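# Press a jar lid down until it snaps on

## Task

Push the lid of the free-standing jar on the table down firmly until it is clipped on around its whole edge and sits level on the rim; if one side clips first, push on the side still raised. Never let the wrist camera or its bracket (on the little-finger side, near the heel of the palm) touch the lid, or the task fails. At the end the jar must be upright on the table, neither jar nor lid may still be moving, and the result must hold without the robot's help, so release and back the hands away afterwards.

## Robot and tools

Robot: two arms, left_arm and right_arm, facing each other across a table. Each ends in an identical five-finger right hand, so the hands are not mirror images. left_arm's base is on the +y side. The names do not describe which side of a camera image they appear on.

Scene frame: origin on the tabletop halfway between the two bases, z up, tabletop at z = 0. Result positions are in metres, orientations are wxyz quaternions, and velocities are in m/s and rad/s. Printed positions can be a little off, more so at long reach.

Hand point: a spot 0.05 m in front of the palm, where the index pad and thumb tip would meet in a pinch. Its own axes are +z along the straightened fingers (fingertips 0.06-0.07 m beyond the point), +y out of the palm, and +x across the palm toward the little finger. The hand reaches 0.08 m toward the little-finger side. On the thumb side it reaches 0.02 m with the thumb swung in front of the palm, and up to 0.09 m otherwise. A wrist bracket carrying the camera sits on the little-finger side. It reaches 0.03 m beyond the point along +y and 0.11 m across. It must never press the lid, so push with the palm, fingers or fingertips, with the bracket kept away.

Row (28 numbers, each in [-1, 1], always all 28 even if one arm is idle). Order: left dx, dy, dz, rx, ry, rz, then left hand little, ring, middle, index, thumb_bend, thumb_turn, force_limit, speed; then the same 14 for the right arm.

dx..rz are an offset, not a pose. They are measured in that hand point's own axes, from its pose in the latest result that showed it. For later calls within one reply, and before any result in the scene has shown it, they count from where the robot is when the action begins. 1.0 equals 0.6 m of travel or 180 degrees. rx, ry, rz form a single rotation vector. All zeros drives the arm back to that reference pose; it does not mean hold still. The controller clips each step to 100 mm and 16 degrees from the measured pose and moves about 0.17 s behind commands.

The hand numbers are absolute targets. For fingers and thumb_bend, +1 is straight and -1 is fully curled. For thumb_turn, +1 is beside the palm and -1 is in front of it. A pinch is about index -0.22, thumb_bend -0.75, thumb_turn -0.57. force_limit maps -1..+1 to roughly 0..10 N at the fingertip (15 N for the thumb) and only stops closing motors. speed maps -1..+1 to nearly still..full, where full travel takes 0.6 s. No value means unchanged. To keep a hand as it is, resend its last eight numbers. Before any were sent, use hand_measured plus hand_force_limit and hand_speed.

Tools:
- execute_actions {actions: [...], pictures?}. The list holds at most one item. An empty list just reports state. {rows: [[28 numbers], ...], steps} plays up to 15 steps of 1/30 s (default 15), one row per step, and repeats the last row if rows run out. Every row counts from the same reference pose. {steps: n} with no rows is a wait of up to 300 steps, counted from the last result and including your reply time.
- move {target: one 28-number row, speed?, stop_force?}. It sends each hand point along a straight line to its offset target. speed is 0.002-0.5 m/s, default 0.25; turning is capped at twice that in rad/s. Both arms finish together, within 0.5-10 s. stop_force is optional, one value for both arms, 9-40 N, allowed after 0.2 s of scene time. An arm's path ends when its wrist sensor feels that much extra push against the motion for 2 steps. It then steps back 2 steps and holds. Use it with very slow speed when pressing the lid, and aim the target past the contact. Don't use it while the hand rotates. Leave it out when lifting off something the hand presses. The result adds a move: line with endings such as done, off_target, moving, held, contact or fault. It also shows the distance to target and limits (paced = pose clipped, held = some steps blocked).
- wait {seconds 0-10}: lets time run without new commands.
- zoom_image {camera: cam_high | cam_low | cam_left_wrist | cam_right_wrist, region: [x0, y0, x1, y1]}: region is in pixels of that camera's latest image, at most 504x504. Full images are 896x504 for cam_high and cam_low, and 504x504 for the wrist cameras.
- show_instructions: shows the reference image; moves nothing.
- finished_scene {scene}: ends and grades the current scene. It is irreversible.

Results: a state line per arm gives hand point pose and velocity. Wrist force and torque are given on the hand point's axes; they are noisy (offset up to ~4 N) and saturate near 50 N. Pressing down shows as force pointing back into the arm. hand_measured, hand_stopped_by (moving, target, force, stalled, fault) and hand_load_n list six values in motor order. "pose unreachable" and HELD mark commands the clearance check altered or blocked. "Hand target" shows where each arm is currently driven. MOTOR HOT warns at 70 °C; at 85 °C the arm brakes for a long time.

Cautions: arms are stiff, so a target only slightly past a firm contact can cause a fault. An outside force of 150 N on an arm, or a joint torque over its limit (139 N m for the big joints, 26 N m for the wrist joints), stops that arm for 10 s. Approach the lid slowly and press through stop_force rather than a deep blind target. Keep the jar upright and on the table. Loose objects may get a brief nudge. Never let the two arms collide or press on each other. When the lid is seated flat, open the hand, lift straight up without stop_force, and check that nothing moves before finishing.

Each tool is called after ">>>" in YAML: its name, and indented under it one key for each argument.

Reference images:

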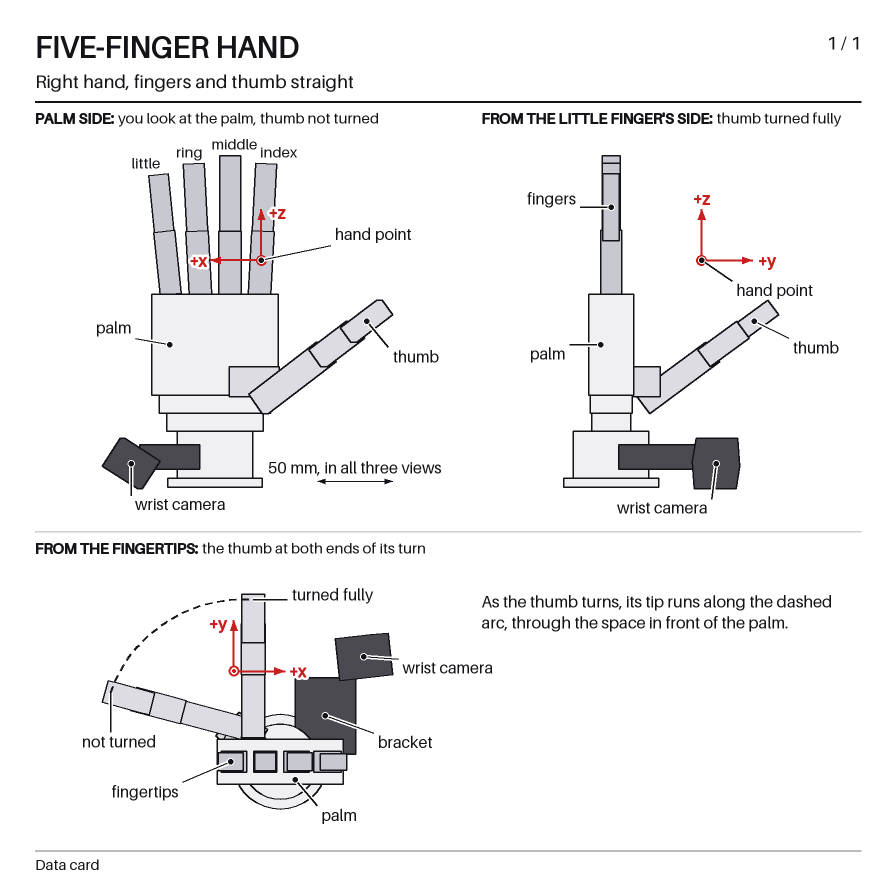

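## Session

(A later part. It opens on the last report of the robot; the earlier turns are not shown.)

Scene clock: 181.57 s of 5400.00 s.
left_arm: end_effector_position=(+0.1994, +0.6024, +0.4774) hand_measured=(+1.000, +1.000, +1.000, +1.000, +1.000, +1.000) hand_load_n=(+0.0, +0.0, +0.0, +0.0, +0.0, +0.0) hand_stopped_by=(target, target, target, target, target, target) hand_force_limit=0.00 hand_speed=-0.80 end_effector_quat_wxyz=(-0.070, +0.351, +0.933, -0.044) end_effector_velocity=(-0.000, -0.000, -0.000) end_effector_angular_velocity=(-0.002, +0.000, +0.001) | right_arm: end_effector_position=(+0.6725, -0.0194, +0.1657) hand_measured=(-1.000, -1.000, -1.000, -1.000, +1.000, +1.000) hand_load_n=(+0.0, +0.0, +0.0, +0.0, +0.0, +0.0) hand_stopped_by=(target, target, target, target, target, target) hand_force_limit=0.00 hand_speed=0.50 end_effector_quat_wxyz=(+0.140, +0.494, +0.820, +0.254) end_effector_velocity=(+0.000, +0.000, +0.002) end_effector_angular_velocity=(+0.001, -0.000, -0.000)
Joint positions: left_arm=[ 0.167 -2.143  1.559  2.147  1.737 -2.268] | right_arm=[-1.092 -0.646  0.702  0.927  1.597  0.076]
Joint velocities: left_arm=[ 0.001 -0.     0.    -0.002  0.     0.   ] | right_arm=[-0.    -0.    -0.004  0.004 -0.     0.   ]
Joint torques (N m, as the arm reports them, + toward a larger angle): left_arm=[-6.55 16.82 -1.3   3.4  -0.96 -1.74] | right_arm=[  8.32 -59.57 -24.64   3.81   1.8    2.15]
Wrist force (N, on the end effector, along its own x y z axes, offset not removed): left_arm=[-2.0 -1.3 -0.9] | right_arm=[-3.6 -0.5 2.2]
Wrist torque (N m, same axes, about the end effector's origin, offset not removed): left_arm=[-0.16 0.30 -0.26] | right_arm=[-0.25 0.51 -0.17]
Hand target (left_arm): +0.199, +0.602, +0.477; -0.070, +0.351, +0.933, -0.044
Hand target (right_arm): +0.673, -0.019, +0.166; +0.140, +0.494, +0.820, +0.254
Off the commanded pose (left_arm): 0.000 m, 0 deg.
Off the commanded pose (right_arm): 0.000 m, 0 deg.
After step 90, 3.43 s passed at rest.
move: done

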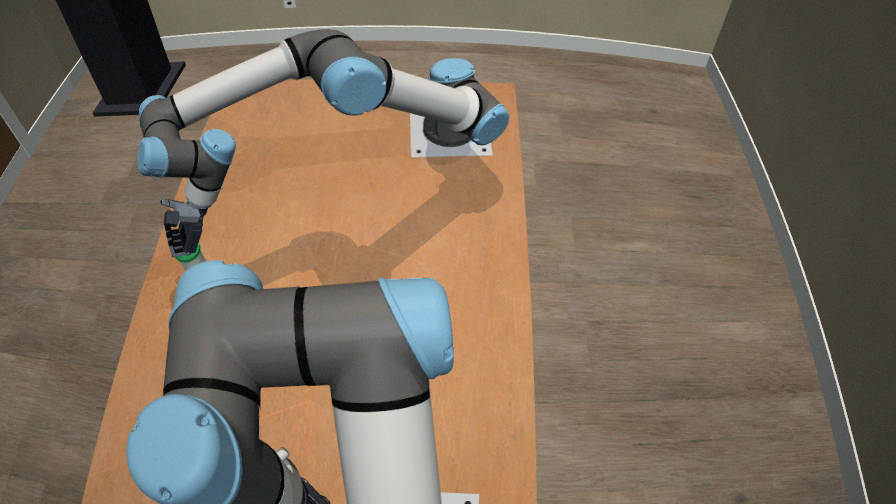

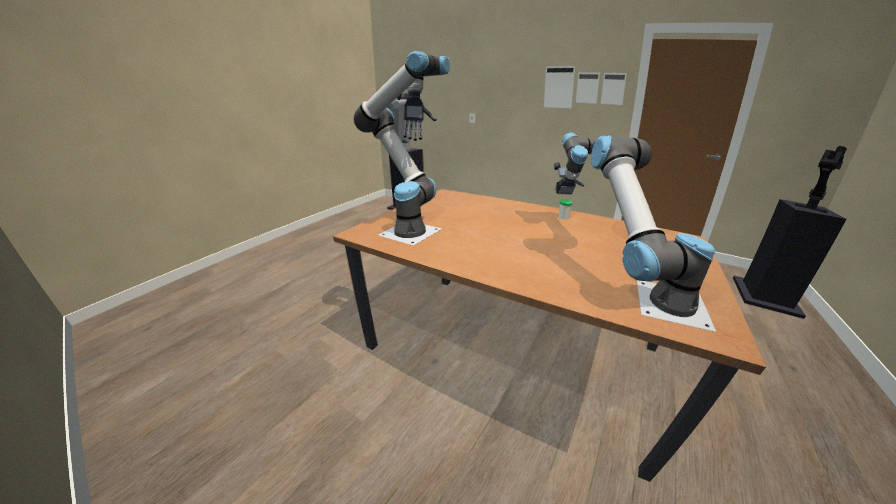

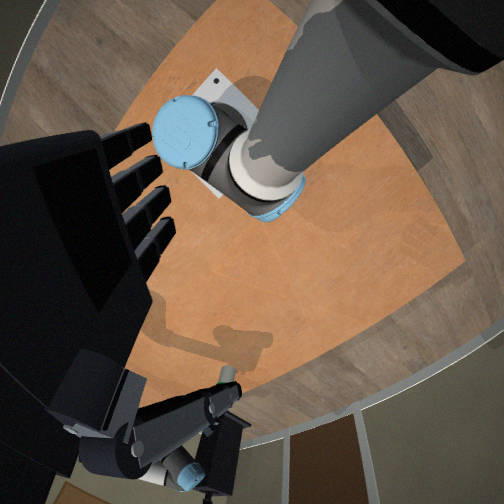

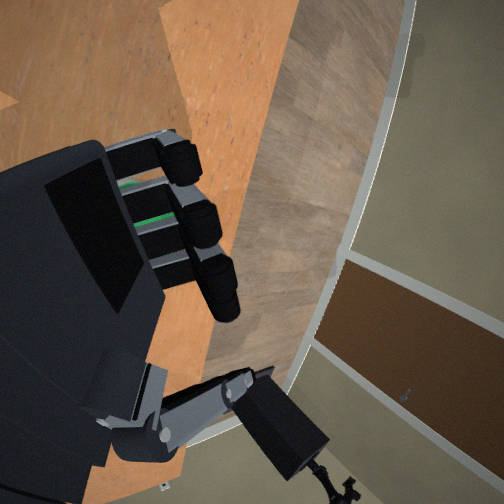

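>>> move:
  target: [0,0,0,0,0,0,1,1,1,1,1,1,0,-0.8,-0.012,-0.016,0.0695,0,0,0,-1,-1,-1,-1,1,1,0,0.5]
  speed: 0.05

>>> move:
  target: [0,0,0,0,0,0,1,1,1,1,1,1,0,-0.8,-0.0005,-0.0138,0.0208,0,0,0,-1,-1,-1,-1,1,1,0,0.5]
  speed: 0.003
  stop_force: 30

>>> zoom_image:
  camera: "cam_low"
  region: [545,185,590,225]

Scene clock: 191.50 s of 5400.00 s.
left_arm: end_effector_position=(+0.1994, +0.6024, +0.4774) hand_measured=(+1.000, +1.000, +1.000, +1.000, +1.000, +1.000) hand_load_n=(+0.0, +0.0, +0.0, +0.0, +0.0, +0.0) hand_stopped_by=(target, target, target, target, target, target) hand_force_limit=0.00 hand_speed=-0.80 end_effector_quat_wxyz=(-0.070, +0.351, +0.933, -0.044) end_effector_velocity=(+0.000, +0.000, +0.000) end_effector_angular_velocity=(+0.001, -0.001, -0.002) | right_arm: end_effector_position=(+0.6888, -0.0179, +0.1256) hand_measured=(-1.000, -1.000, -1.000, -1.000, +1.000, +1.000) hand_load_n=(+0.0, +0.0, +0.0, +0.0, +0.0, +0.0) hand_stopped_by=(target, target, target, target, target, target) hand_force_limit=0.00 hand_speed=0.50 end_effector_quat_wxyz=(+0.140, +0.494, +0.820, +0.254) end_effector_velocity=(+0.001, -0.000, -0.001) end_effector_angular_velocity=(-0.000, -0.000, -0.000)
Joint positions: left_arm=[ 0.167 -2.143  1.559  2.147  1.737 -2.268] | right_arm=[-1.103 -0.587  0.693  0.877  1.591  0.067]
Joint velocities: left_arm=[-0.001  0.    -0.001  0.002 -0.001  0.   ] | right_arm=[-0.     0.002 -0.001 -0.001  0.    -0.   ]
Joint torques (N m, as the arm reports them, + toward a larger angle): left_arm=[-7.06 16.52 -1.99  3.53 -0.79 -1.56] | right_arm=[ -9.62 -46.65 -24.83  -0.61  -1.53  -1.92]
Wrist force (N, on the end effector, along its own x y z axes, offset not removed): left_arm=[-0.8 -2.0 -1.5] | right_arm=[-2.1 0.3 1.4]
Wrist torque (N m, same axes, about the end effector's origin, offset not removed): left_arm=[-0.24 0.03 -0.23] | right_arm=[-0.08 0.32 -0.26]
Hand target (left_arm): +0.199, +0.602, +0.477; -0.070, +0.351, +0.933, -0.044
Hand target (right_arm): +0.689, -0.018, +0.126; +0.140, +0.494, +0.820, +0.254
Off the commanded pose (left_arm): 0.000 m, 0 deg.
Off the commanded pose (right_arm): 0.000 m, 0 deg.
After step 90, 5.73 s passed at rest.
move: done

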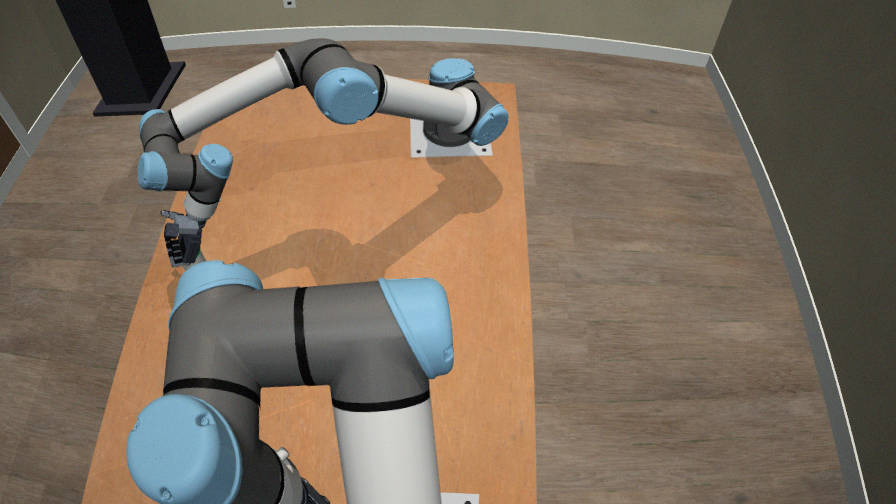

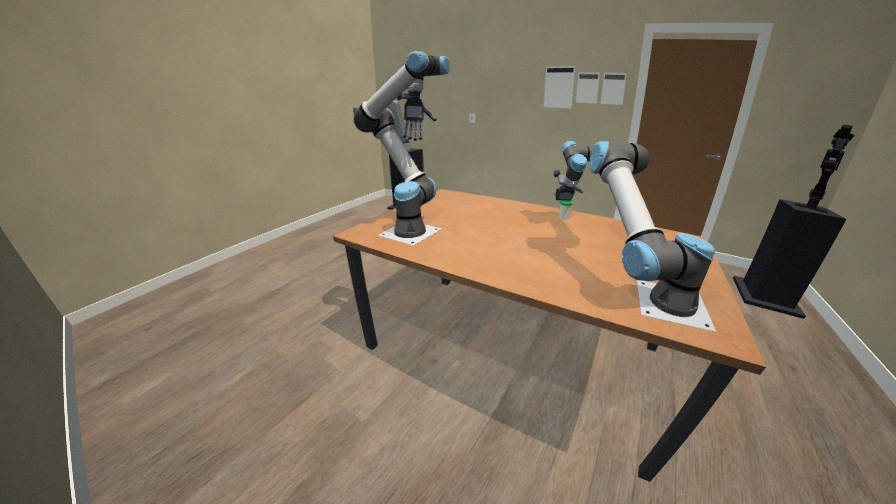

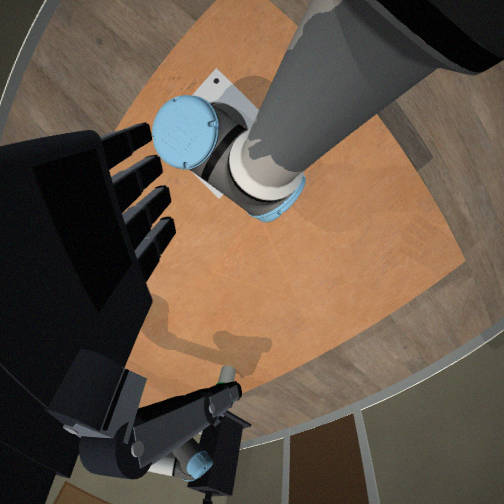

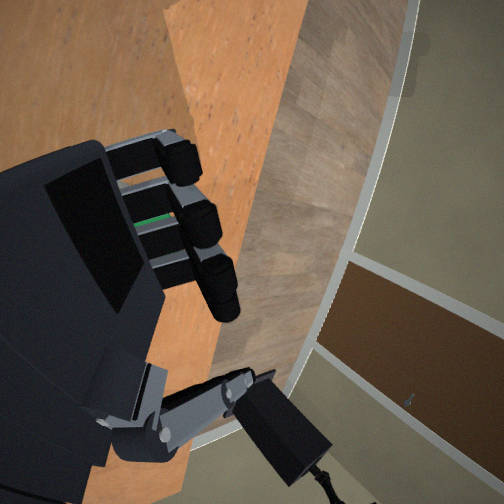

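Scene clock: 194.90 s of 5400.00 s.
left_arm: end_effector_position=(+0.1994, +0.6024, +0.4774) hand_measured=(+1.000, +1.000, +1.000, +1.000, +1.000, +1.000) hand_load_n=(+0.0, +0.0, +0.0, +0.0, +0.0, +0.0) hand_stopped_by=(target, target, target, target, target, target) hand_force_limit=0.00 hand_speed=-0.80 end_effector_quat_wxyz=(-0.070, +0.351, +0.933, -0.044) end_effector_velocity=(+0.000, -0.000, -0.000) end_effector_angular_velocity=(+0.000, -0.000, -0.002) | right_arm: end_effector_position=(+0.6888, -0.0179, +0.1165) hand_measured=(-1.000, -1.000, -1.000, -1.000, +1.000, +1.000) hand_load_n=(+0.0, +0.0, +0.0, +0.5, +0.0, +0.0) hand_stopped_by=(target, target, target, target, target, target) hand_force_limit=0.00 hand_speed=0.50 end_effector_quat_wxyz=(+0.140, +0.494, +0.820, +0.254) end_effector_velocity=(-0.001, +0.000, +0.001) end_effector_angular_velocity=(-0.001, +0.002, +0.000)
Joint positions: left_arm=[ 0.167 -2.143  1.559  2.147  1.737 -2.268] | right_arm=[-1.103 -0.583  0.709  0.857  1.591  0.067]
Joint velocities: left_arm=[-0.002  0.     0.    -0.    -0.    -0.   ] | right_arm=[ 0.     0.    -0.002  0.004 -0.     0.   ]
Joint torques (N m, as the arm reports them, + toward a larger angle): left_arm=[-7.41 17.13 -1.89  3.46 -0.73 -1.48] | right_arm=[ -0.21 -26.34 -12.51   3.43  -0.96  -0.23]
Wrist force (N, on the end effector, along its own x y z axes, offset not removed): left_arm=[-1.7 -0.4 -0.8] | right_arm=[-1.7 14.7 -33.1]
Wrist torque (N m, same axes, about the end effector's origin, offset not removed): left_arm=[-0.05 0.18 -0.18] | right_arm=[2.33 0.38 -0.04]
Hand target (left_arm): +0.199, +0.602, +0.477; -0.070, +0.351, +0.933, -0.044
Hand target (right_arm): +0.689, -0.018, +0.117; +0.140, +0.494, +0.820, +0.254
Off the commanded pose (left_arm): 0.000 m, 0 deg.
Off the commanded pose (right_arm): 0.006 m, 0 deg.
move: contact (right_arm)

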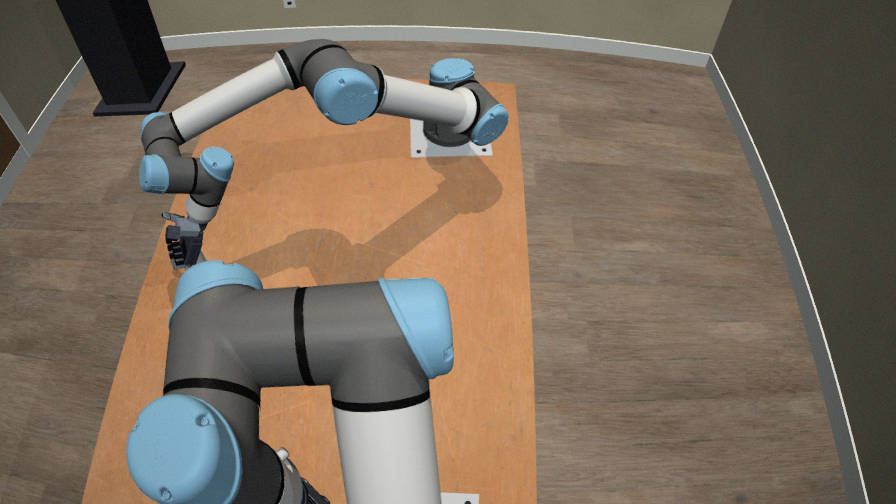

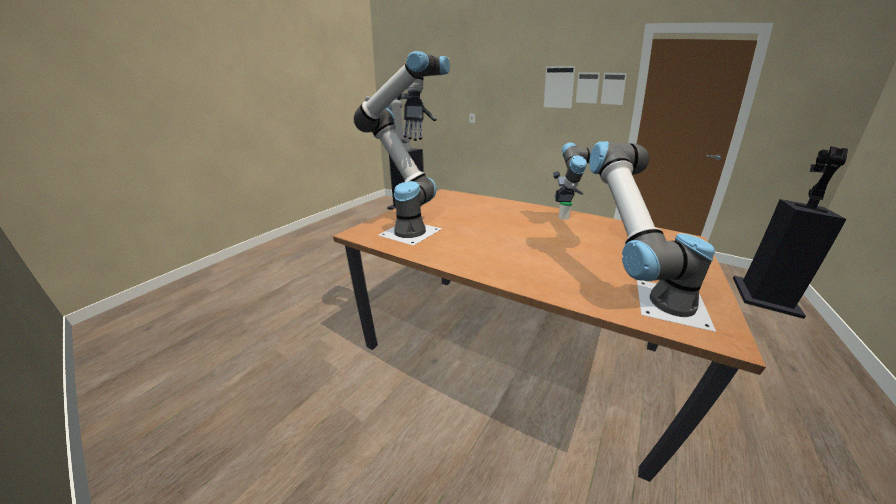

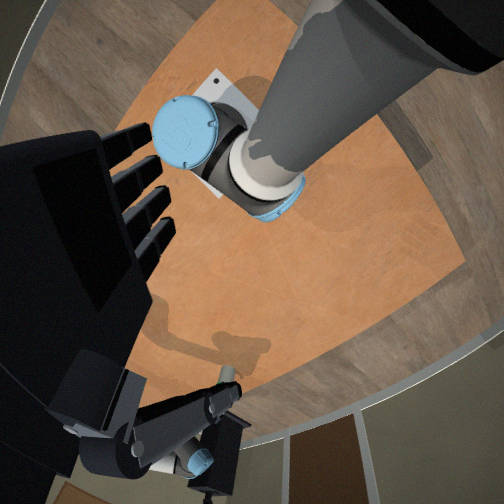

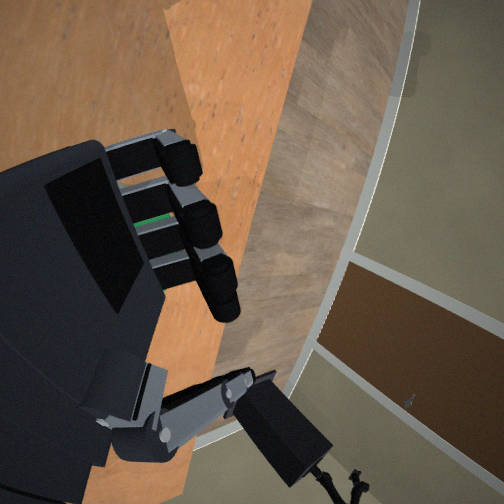

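Region (545, 185, 590, 225) of cam_low's 896x504 image, scaled by 11.200, with more detail than that image has.

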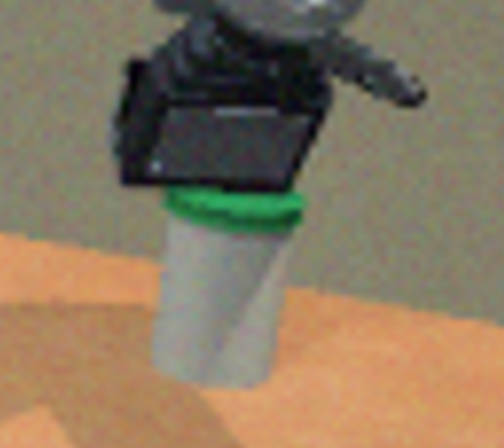

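Same height as before, so the lid probably hasn't snapped. I'll press further here, off-centre.

>>> move:
  target: [0,0,0,0,0,0,1,1,1,1,1,1,0,-0.8,0,-0.0013,0.002,0,0,0,-1,-1,-1,-1,1,1,0,0.5]
  speed: 0.002

Scene clock: 199.17 s of 5400.00 s.
left_arm: end_effector_position=(+0.1994, +0.6024, +0.4774) hand_measured=(+1.000, +1.000, +1.000, +1.000, +1.000, +1.000) hand_load_n=(+0.0, +0.0, +0.0, +0.0, +0.0, +0.0) hand_stopped_by=(target, target, target, target, target, target) hand_force_limit=0.00 hand_speed=-0.80 end_effector_quat_wxyz=(-0.070, +0.351, +0.933, -0.044) end_effector_velocity=(+0.000, -0.000, +0.000) end_effector_angular_velocity=(+0.002, -0.000, -0.000) | right_arm: end_effector_position=(+0.6889, -0.0178, +0.1153) hand_measured=(-1.000, -1.000, -1.000, -1.000, +1.000, +1.000) hand_load_n=(+0.0, +0.0, +0.5, +0.5, +0.0, +0.0) hand_stopped_by=(target, target, target, target, target, target) hand_force_limit=0.00 hand_speed=0.50 end_effector_quat_wxyz=(+0.140, +0.494, +0.820, +0.254) end_effector_velocity=(-0.001, +0.001, -0.001) end_effector_angular_velocity=(+0.000, +0.001, +0.001)
Joint positions: left_arm=[ 0.167 -2.143  1.559  2.147  1.737 -2.268] | right_arm=[-1.103 -0.582  0.711  0.854  1.591  0.067]
Joint velocities: left_arm=[-0.     0.001 -0.     0.001 -0.001 -0.   ] | right_arm=[ 0.001  0.     0.001 -0.001 -0.     0.   ]
Joint torques (N m, as the arm reports them, + toward a larger angle): left_arm=[-6.32 17.18 -1.15  3.54 -0.68 -1.66] | right_arm=[ 6.59 23.1  19.07 -1.35 -0.47  1.04]
Wrist force (N, on the end effector, along its own x y z axes, offset not removed): left_arm=[-1.7 -1.6 -0.7] | right_arm=[-1.4 34.7 -50.0]
Wrist torque (N m, same axes, about the end effector's origin, offset not removed): left_arm=[-0.27 0.20 -0.28] | right_arm=[3.79 0.03 0.11]
Hand target (left_arm): +0.199, +0.602, +0.477; -0.070, +0.351, +0.933, -0.044
Hand target (right_arm): +0.689, -0.018, +0.115; +0.140, +0.494, +0.820, +0.254
Off the commanded pose (left_arm): 0.000 m, 0 deg.
Off the commanded pose (right_arm): 0.000 m, 0 deg.
After step 90, 0.27 s passed at rest.
move: done

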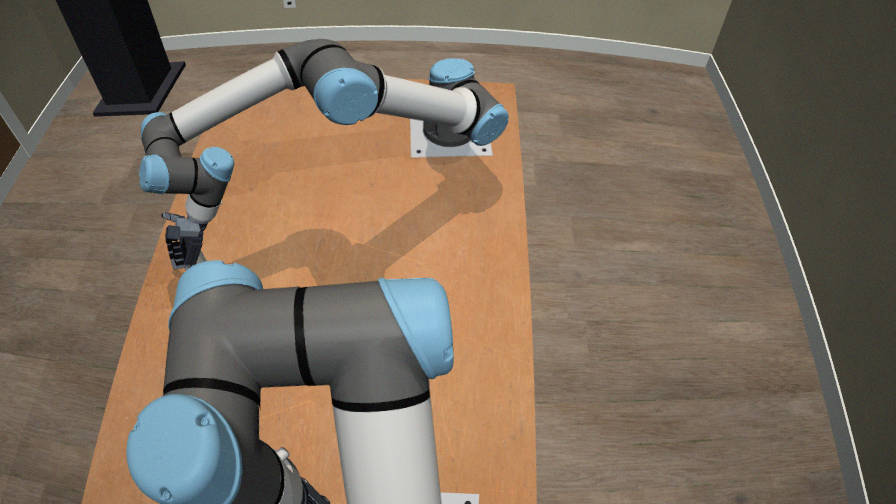

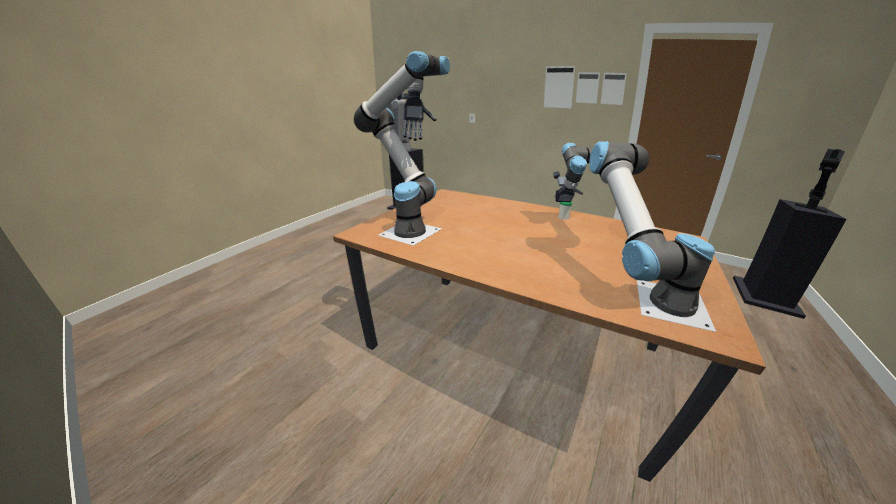

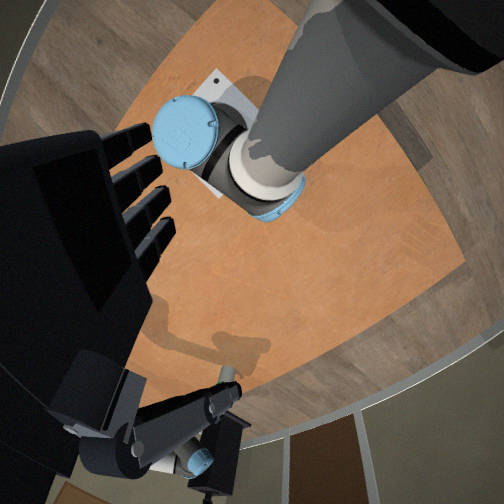

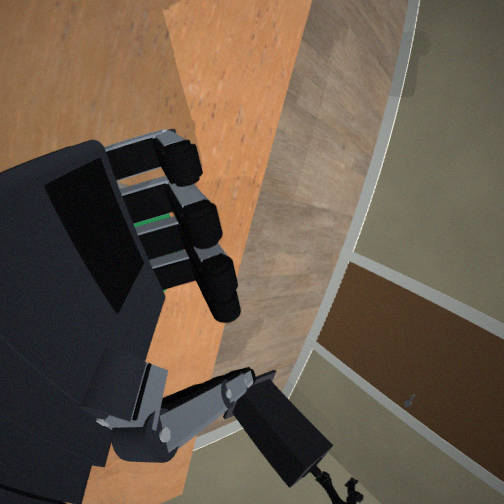

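>>> move:
  target: [0,0,0,0,0,0,1,1,1,1,1,1,0,-0.8,0,-0.0009,0.0014,0,0,0,-1,-1,-1,-1,1,1,0,0.5]
  speed: 0.002

Scene clock: 203.33 s of 5400.00 s.
left_arm: end_effector_position=(+0.1994, +0.6024, +0.4774) hand_measured=(+1.000, +1.000, +1.000, +1.000, +1.000, +1.000) hand_load_n=(+0.0, +0.0, +0.0, +0.0, +0.0, +0.0) hand_stopped_by=(target, target, target, target, target, target) hand_force_limit=0.00 hand_speed=-0.80 end_effector_quat_wxyz=(-0.070, +0.351, +0.933, -0.044) end_effector_velocity=(-0.000, -0.001, -0.000) end_effector_angular_velocity=(-0.001, +0.001, -0.001) | right_arm: end_effector_position=(+0.6889, -0.0178, +0.1144) hand_measured=(-1.000, -1.000, -1.000, -1.000, +1.000, +1.000) hand_load_n=(+0.0, +0.0, +0.5, +0.5, +0.0, +0.0) hand_stopped_by=(target, target, target, target, target, target) hand_force_limit=0.00 hand_speed=0.50 end_effector_quat_wxyz=(+0.140, +0.494, +0.820, +0.254) end_effector_velocity=(+0.001, -0.001, -0.000) end_effector_angular_velocity=(-0.000, -0.000, -0.001)
Joint positions: left_arm=[ 0.167 -2.143  1.559  2.147  1.737 -2.268] | right_arm=[-1.103 -0.582  0.712  0.852  1.591  0.067]
Joint velocities: left_arm=[-0.002  0.001  0.    -0.002  0.001 -0.   ] | right_arm=[-0.001  0.     0.001 -0.001  0.    -0.   ]
Joint torques (N m, as the arm reports them, + toward a larger angle): left_arm=[-6.83 17.41 -1.7   3.57 -0.84 -1.74] | right_arm=[ 5.2  53.97 31.99 -1.52 -2.12  2.74]
Wrist force (N, on the end effector, along its own x y z axes, offset not removed): left_arm=[-1.2 -2.2 -1.5] | right_arm=[-1.6 48.0 -50.0]
Wrist torque (N m, same axes, about the end effector's origin, offset not removed): left_arm=[-0.29 0.22 -0.23] | right_arm=[3.74 -0.65 0.24]
Hand target (left_arm): +0.199, +0.602, +0.477; -0.070, +0.351, +0.933, -0.044
Hand target (right_arm): +0.689, -0.018, +0.114; +0.140, +0.494, +0.820, +0.254
Off the commanded pose (left_arm): 0.000 m, 0 deg.
Off the commanded pose (right_arm): 0.000 m, 0 deg.
After step 90, 0.47 s passed at rest.
move: done

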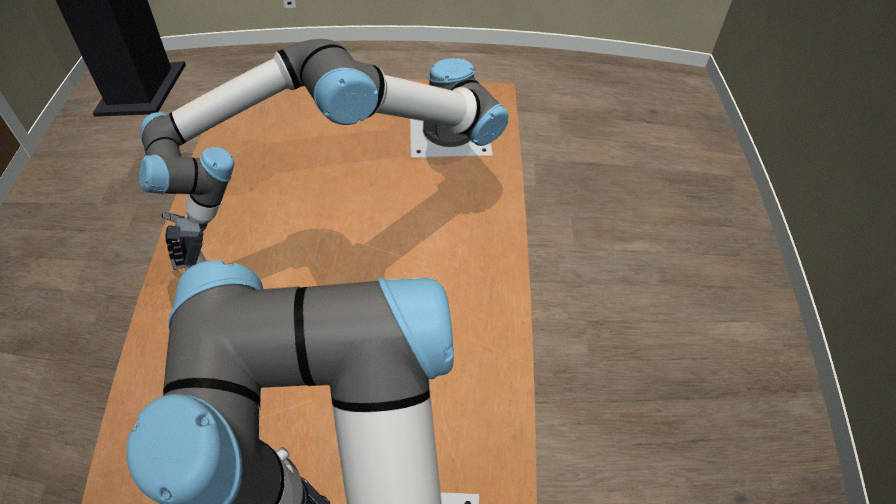

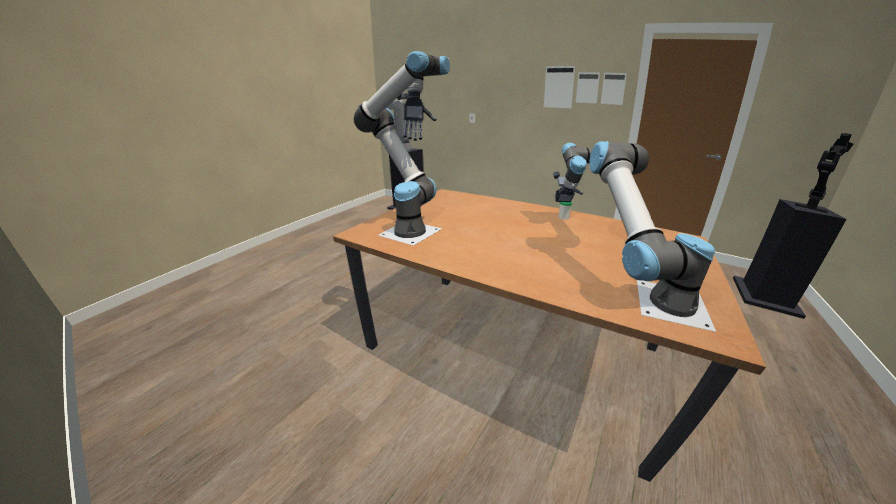

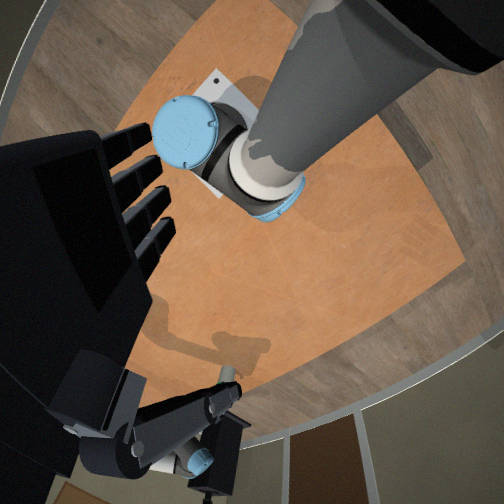

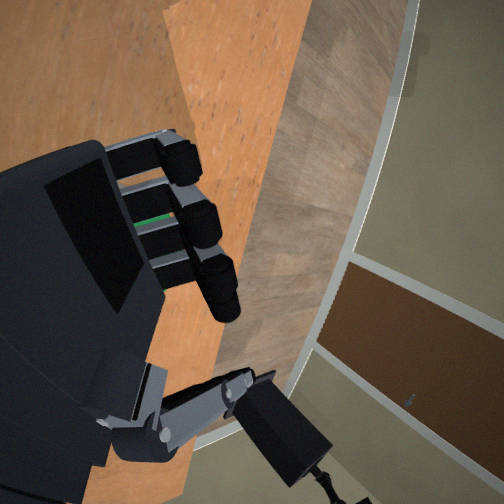

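>>> move:
  target: [0,0,0,0,0,0,1,1,1,1,1,1,0,-0.8,0.002,0.046,-0.069,0,0,0,-1,-1,-1,-1,1,1,0,0.5]
  speed: 0.05

>>> move:
  target: [0,0,0,0,0,0,1,1,1,1,1,1,0,-0.8,0.05,-0.28,-0.13,-0.08,0,0,-1,-1,-1,-1,1,1,0,0.5]
  speed: 0.15

>>> zoom_image:
  camera: "cam_right_wrist"
  region: [180,120,380,320]

>>> zoom_image:
  camera: "cam_low"
  region: [545,185,590,225]

Scene clock: 219.63 s of 5400.00 s.
left_arm: end_effector_position=(+0.1994, +0.6024, +0.4774) hand_measured=(+1.000, +1.000, +1.000, +1.000, +1.000, +1.000) hand_load_n=(+0.0, +0.0, +0.0, +0.0, +0.0, +0.0) hand_stopped_by=(target, target, target, target, target, target) hand_force_limit=0.00 hand_speed=-0.80 end_effector_quat_wxyz=(-0.070, +0.351, +0.933, -0.044) end_effector_velocity=(+0.000, -0.001, -0.000) end_effector_angular_velocity=(-0.001, +0.000, -0.001) | right_arm: end_effector_position=(+0.6888, -0.0176, +0.1643) hand_measured=(-1.000, -1.000, -1.000, -1.000, +1.000, +1.000) hand_load_n=(+0.0, +0.0, +0.0, +0.0, +0.0, +0.0) hand_stopped_by=(target, target, target, target, target, target) hand_force_limit=0.00 hand_speed=0.50 end_effector_quat_wxyz=(+0.141, +0.494, +0.820, +0.254) end_effector_velocity=(-0.000, +0.000, +0.000) end_effector_angular_velocity=(+0.000, +0.002, +0.000)
Joint positions: left_arm=[ 0.167 -2.143  1.559  2.147  1.737 -2.268] | right_arm=[-1.103 -0.596  0.611  0.967  1.591  0.067]
Joint velocities: left_arm=[-0.     0.001  0.    -0.002  0.     0.001] | right_arm=[ 0.     0.002 -0.005  0.004 -0.001  0.001]
Joint torques (N m, as the arm reports them, + toward a larger angle): left_arm=[-7.01 17.68 -1.37  3.29 -0.79 -1.62] | right_arm=[  8.74 -45.43 -23.85   4.01   1.74   2.24]
Wrist force (N, on the end effector, along its own x y z axes, offset not removed): left_arm=[-1.6 -1.1 -2.0] | right_arm=[-3.3 0.8 4.1]
Wrist torque (N m, same axes, about the end effector's origin, offset not removed): left_arm=[-0.08 0.27 -0.19] | right_arm=[-0.19 0.35 -0.23]
Hand target (left_arm): +0.199, +0.602, +0.477; -0.070, +0.351, +0.933, -0.044
Hand target (right_arm): +0.689, -0.018, +0.164; +0.140, +0.494, +0.820, +0.254
Off the commanded pose (left_arm): 0.000 m, 0 deg.
Off the commanded pose (right_arm): 0.000 m, 0 deg.
After step 90, 11.97 s passed at rest.
move: done

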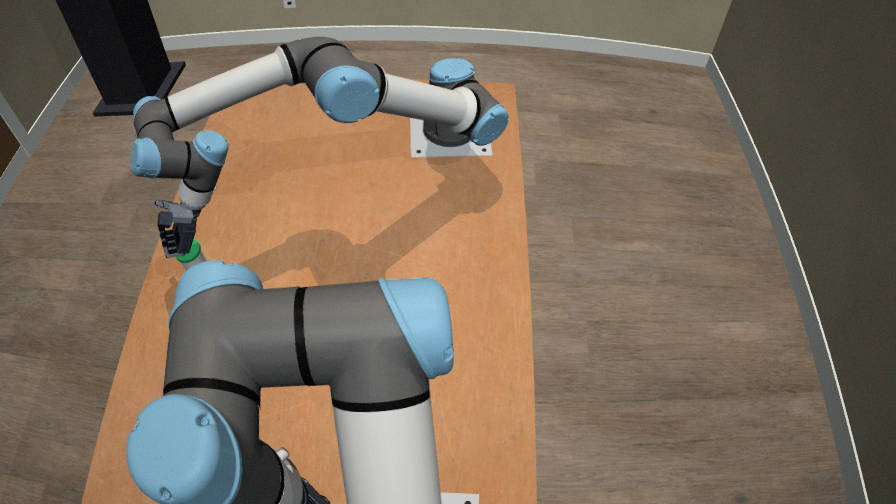

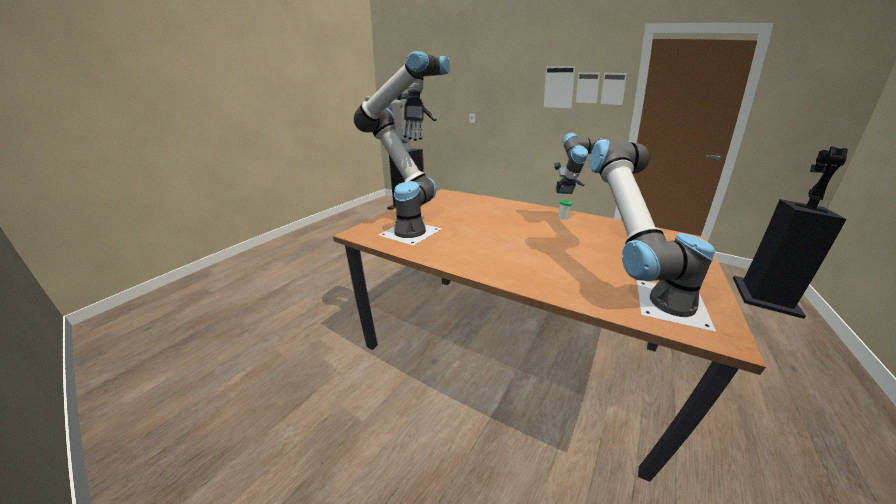

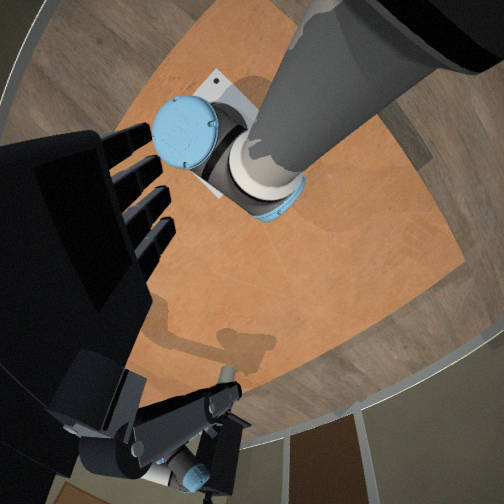

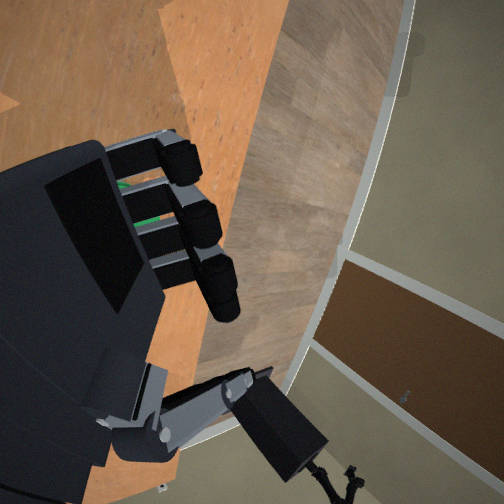

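Scene clock: 221.33 s of 5400.00 s.
left_arm: end_effector_position=(+0.1994, +0.6024, +0.4774) hand_measured=(+1.000, +1.000, +1.000, +1.000, +1.000, +1.000) hand_load_n=(+0.0, +0.0, +0.0, +0.0, +0.0, +0.0) hand_stopped_by=(target, target, target, target, target, target) hand_force_limit=0.00 hand_speed=-0.80 end_effector_quat_wxyz=(-0.070, +0.351, +0.933, -0.044) end_effector_velocity=(+0.000, +0.000, +0.000) end_effector_angular_velocity=(+0.001, -0.001, -0.001) | right_arm: end_effector_position=(+0.5134, -0.0773, +0.1371) hand_measured=(-1.000, -1.000, -1.000, -1.000, +1.000, +1.000) hand_load_n=(+0.0, +0.0, +0.0, +0.0, +0.0, +0.0) hand_stopped_by=(target, target, target, target, target, target) hand_force_limit=0.00 hand_speed=0.50 end_effector_quat_wxyz=(+0.201, +0.472, +0.782, +0.355) end_effector_velocity=(-0.001, -0.001, -0.000) end_effector_angular_velocity=(+0.002, -0.003, +0.000)
Joint positions: left_arm=[ 0.167 -2.143  1.559  2.147  1.737 -2.268] | right_arm=[-1.001 -1.099  1.655  0.18   1.683  0.129]
Joint velocities: left_arm=[-0.    -0.     0.     0.001 -0.001  0.001] | right_arm=[ 0.001 -0.003  0.007 -0.007  0.001 -0.   ]
Joint torques (N m, as the arm reports them, + toward a larger angle): left_arm=[-6.8  17.78 -1.02  3.38 -0.64 -1.54] | right_arm=[  9.12 -44.73 -10.26  -1.43   2.05   1.97]
Wrist force (N, on the end effector, along its own x y z axes, offset not removed): left_arm=[-1.4 0.1 -0.8] | right_arm=[-1.6 -1.1 3.6]
Wrist torque (N m, same axes, about the end effector's origin, offset not removed): left_arm=[0.04 0.19 -0.17] | right_arm=[-0.53 0.11 -0.05]
Hand target (left_arm): +0.199, +0.602, +0.477; -0.070, +0.351, +0.933, -0.044
Hand target (right_arm): +0.513, -0.077, +0.137; +0.201, +0.472, +0.782, +0.355
Off the commanded pose (left_arm): 0.000 m, 0 deg.
Off the commanded pose (right_arm): 0.001 m, 0 deg.
move: done

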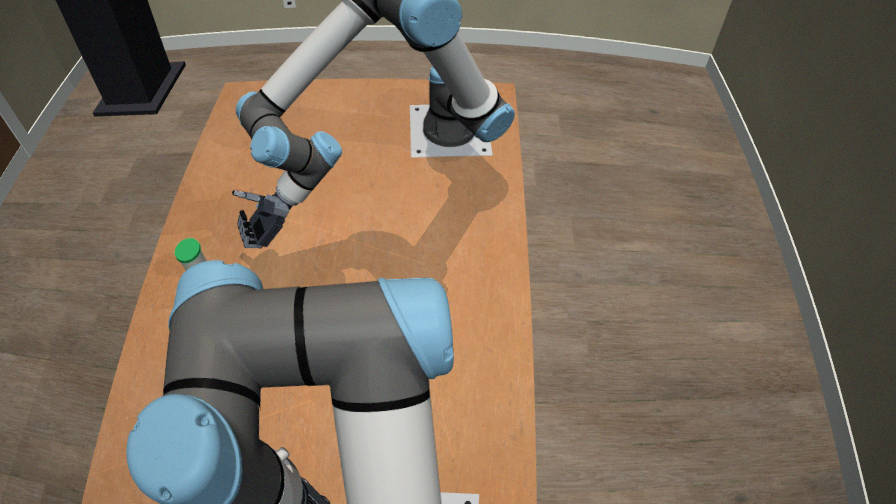

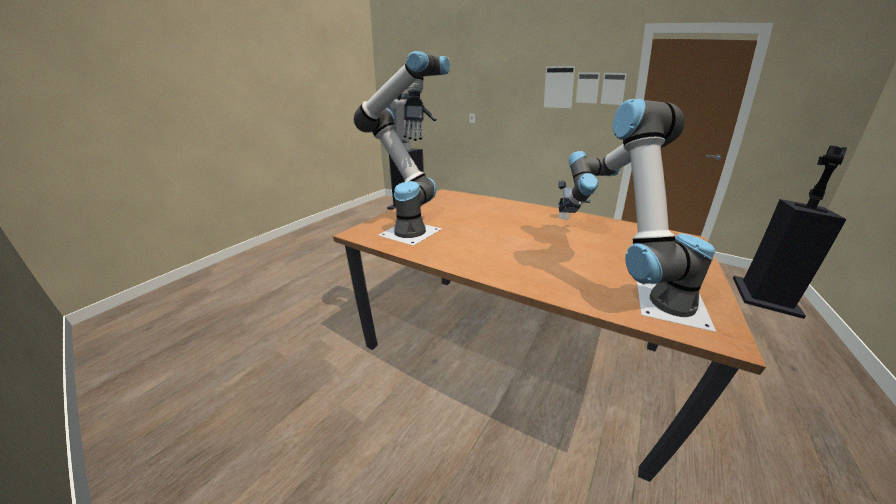

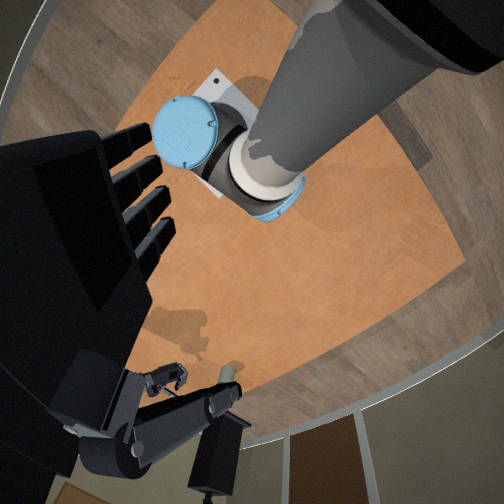

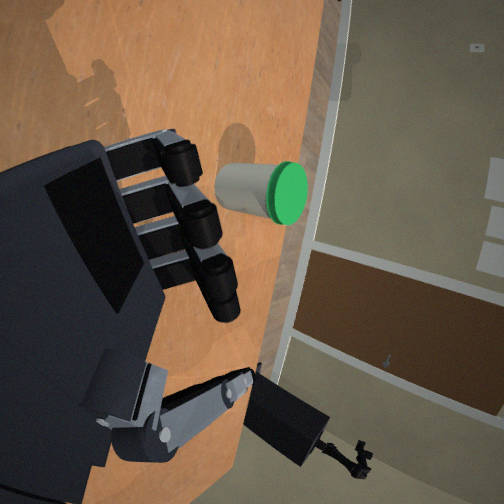

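Region (180, 120, 380, 320) of cam_right_wrist's 504x504 image, scaled by 2.520, with more detail than that image has.

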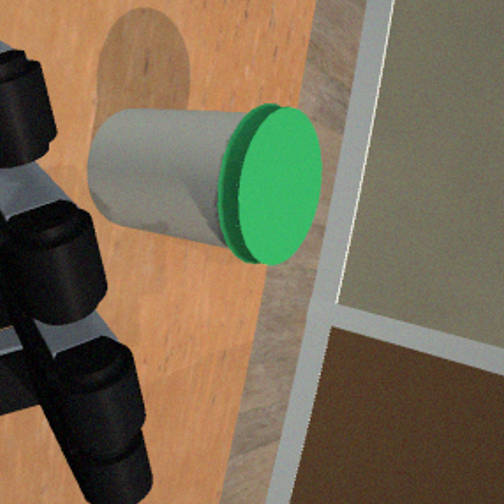

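Region (545, 185, 590, 225) of cam_low's 896x504 image, scaled by 11.200, with more detail than that image has.

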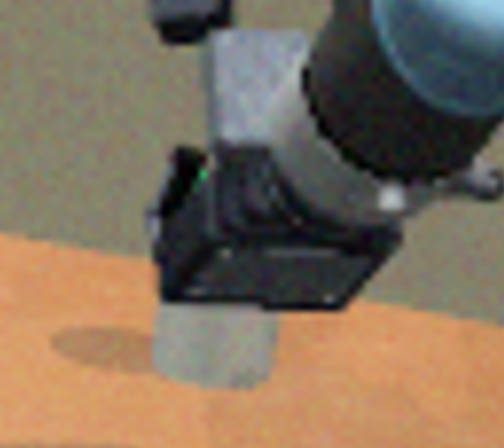

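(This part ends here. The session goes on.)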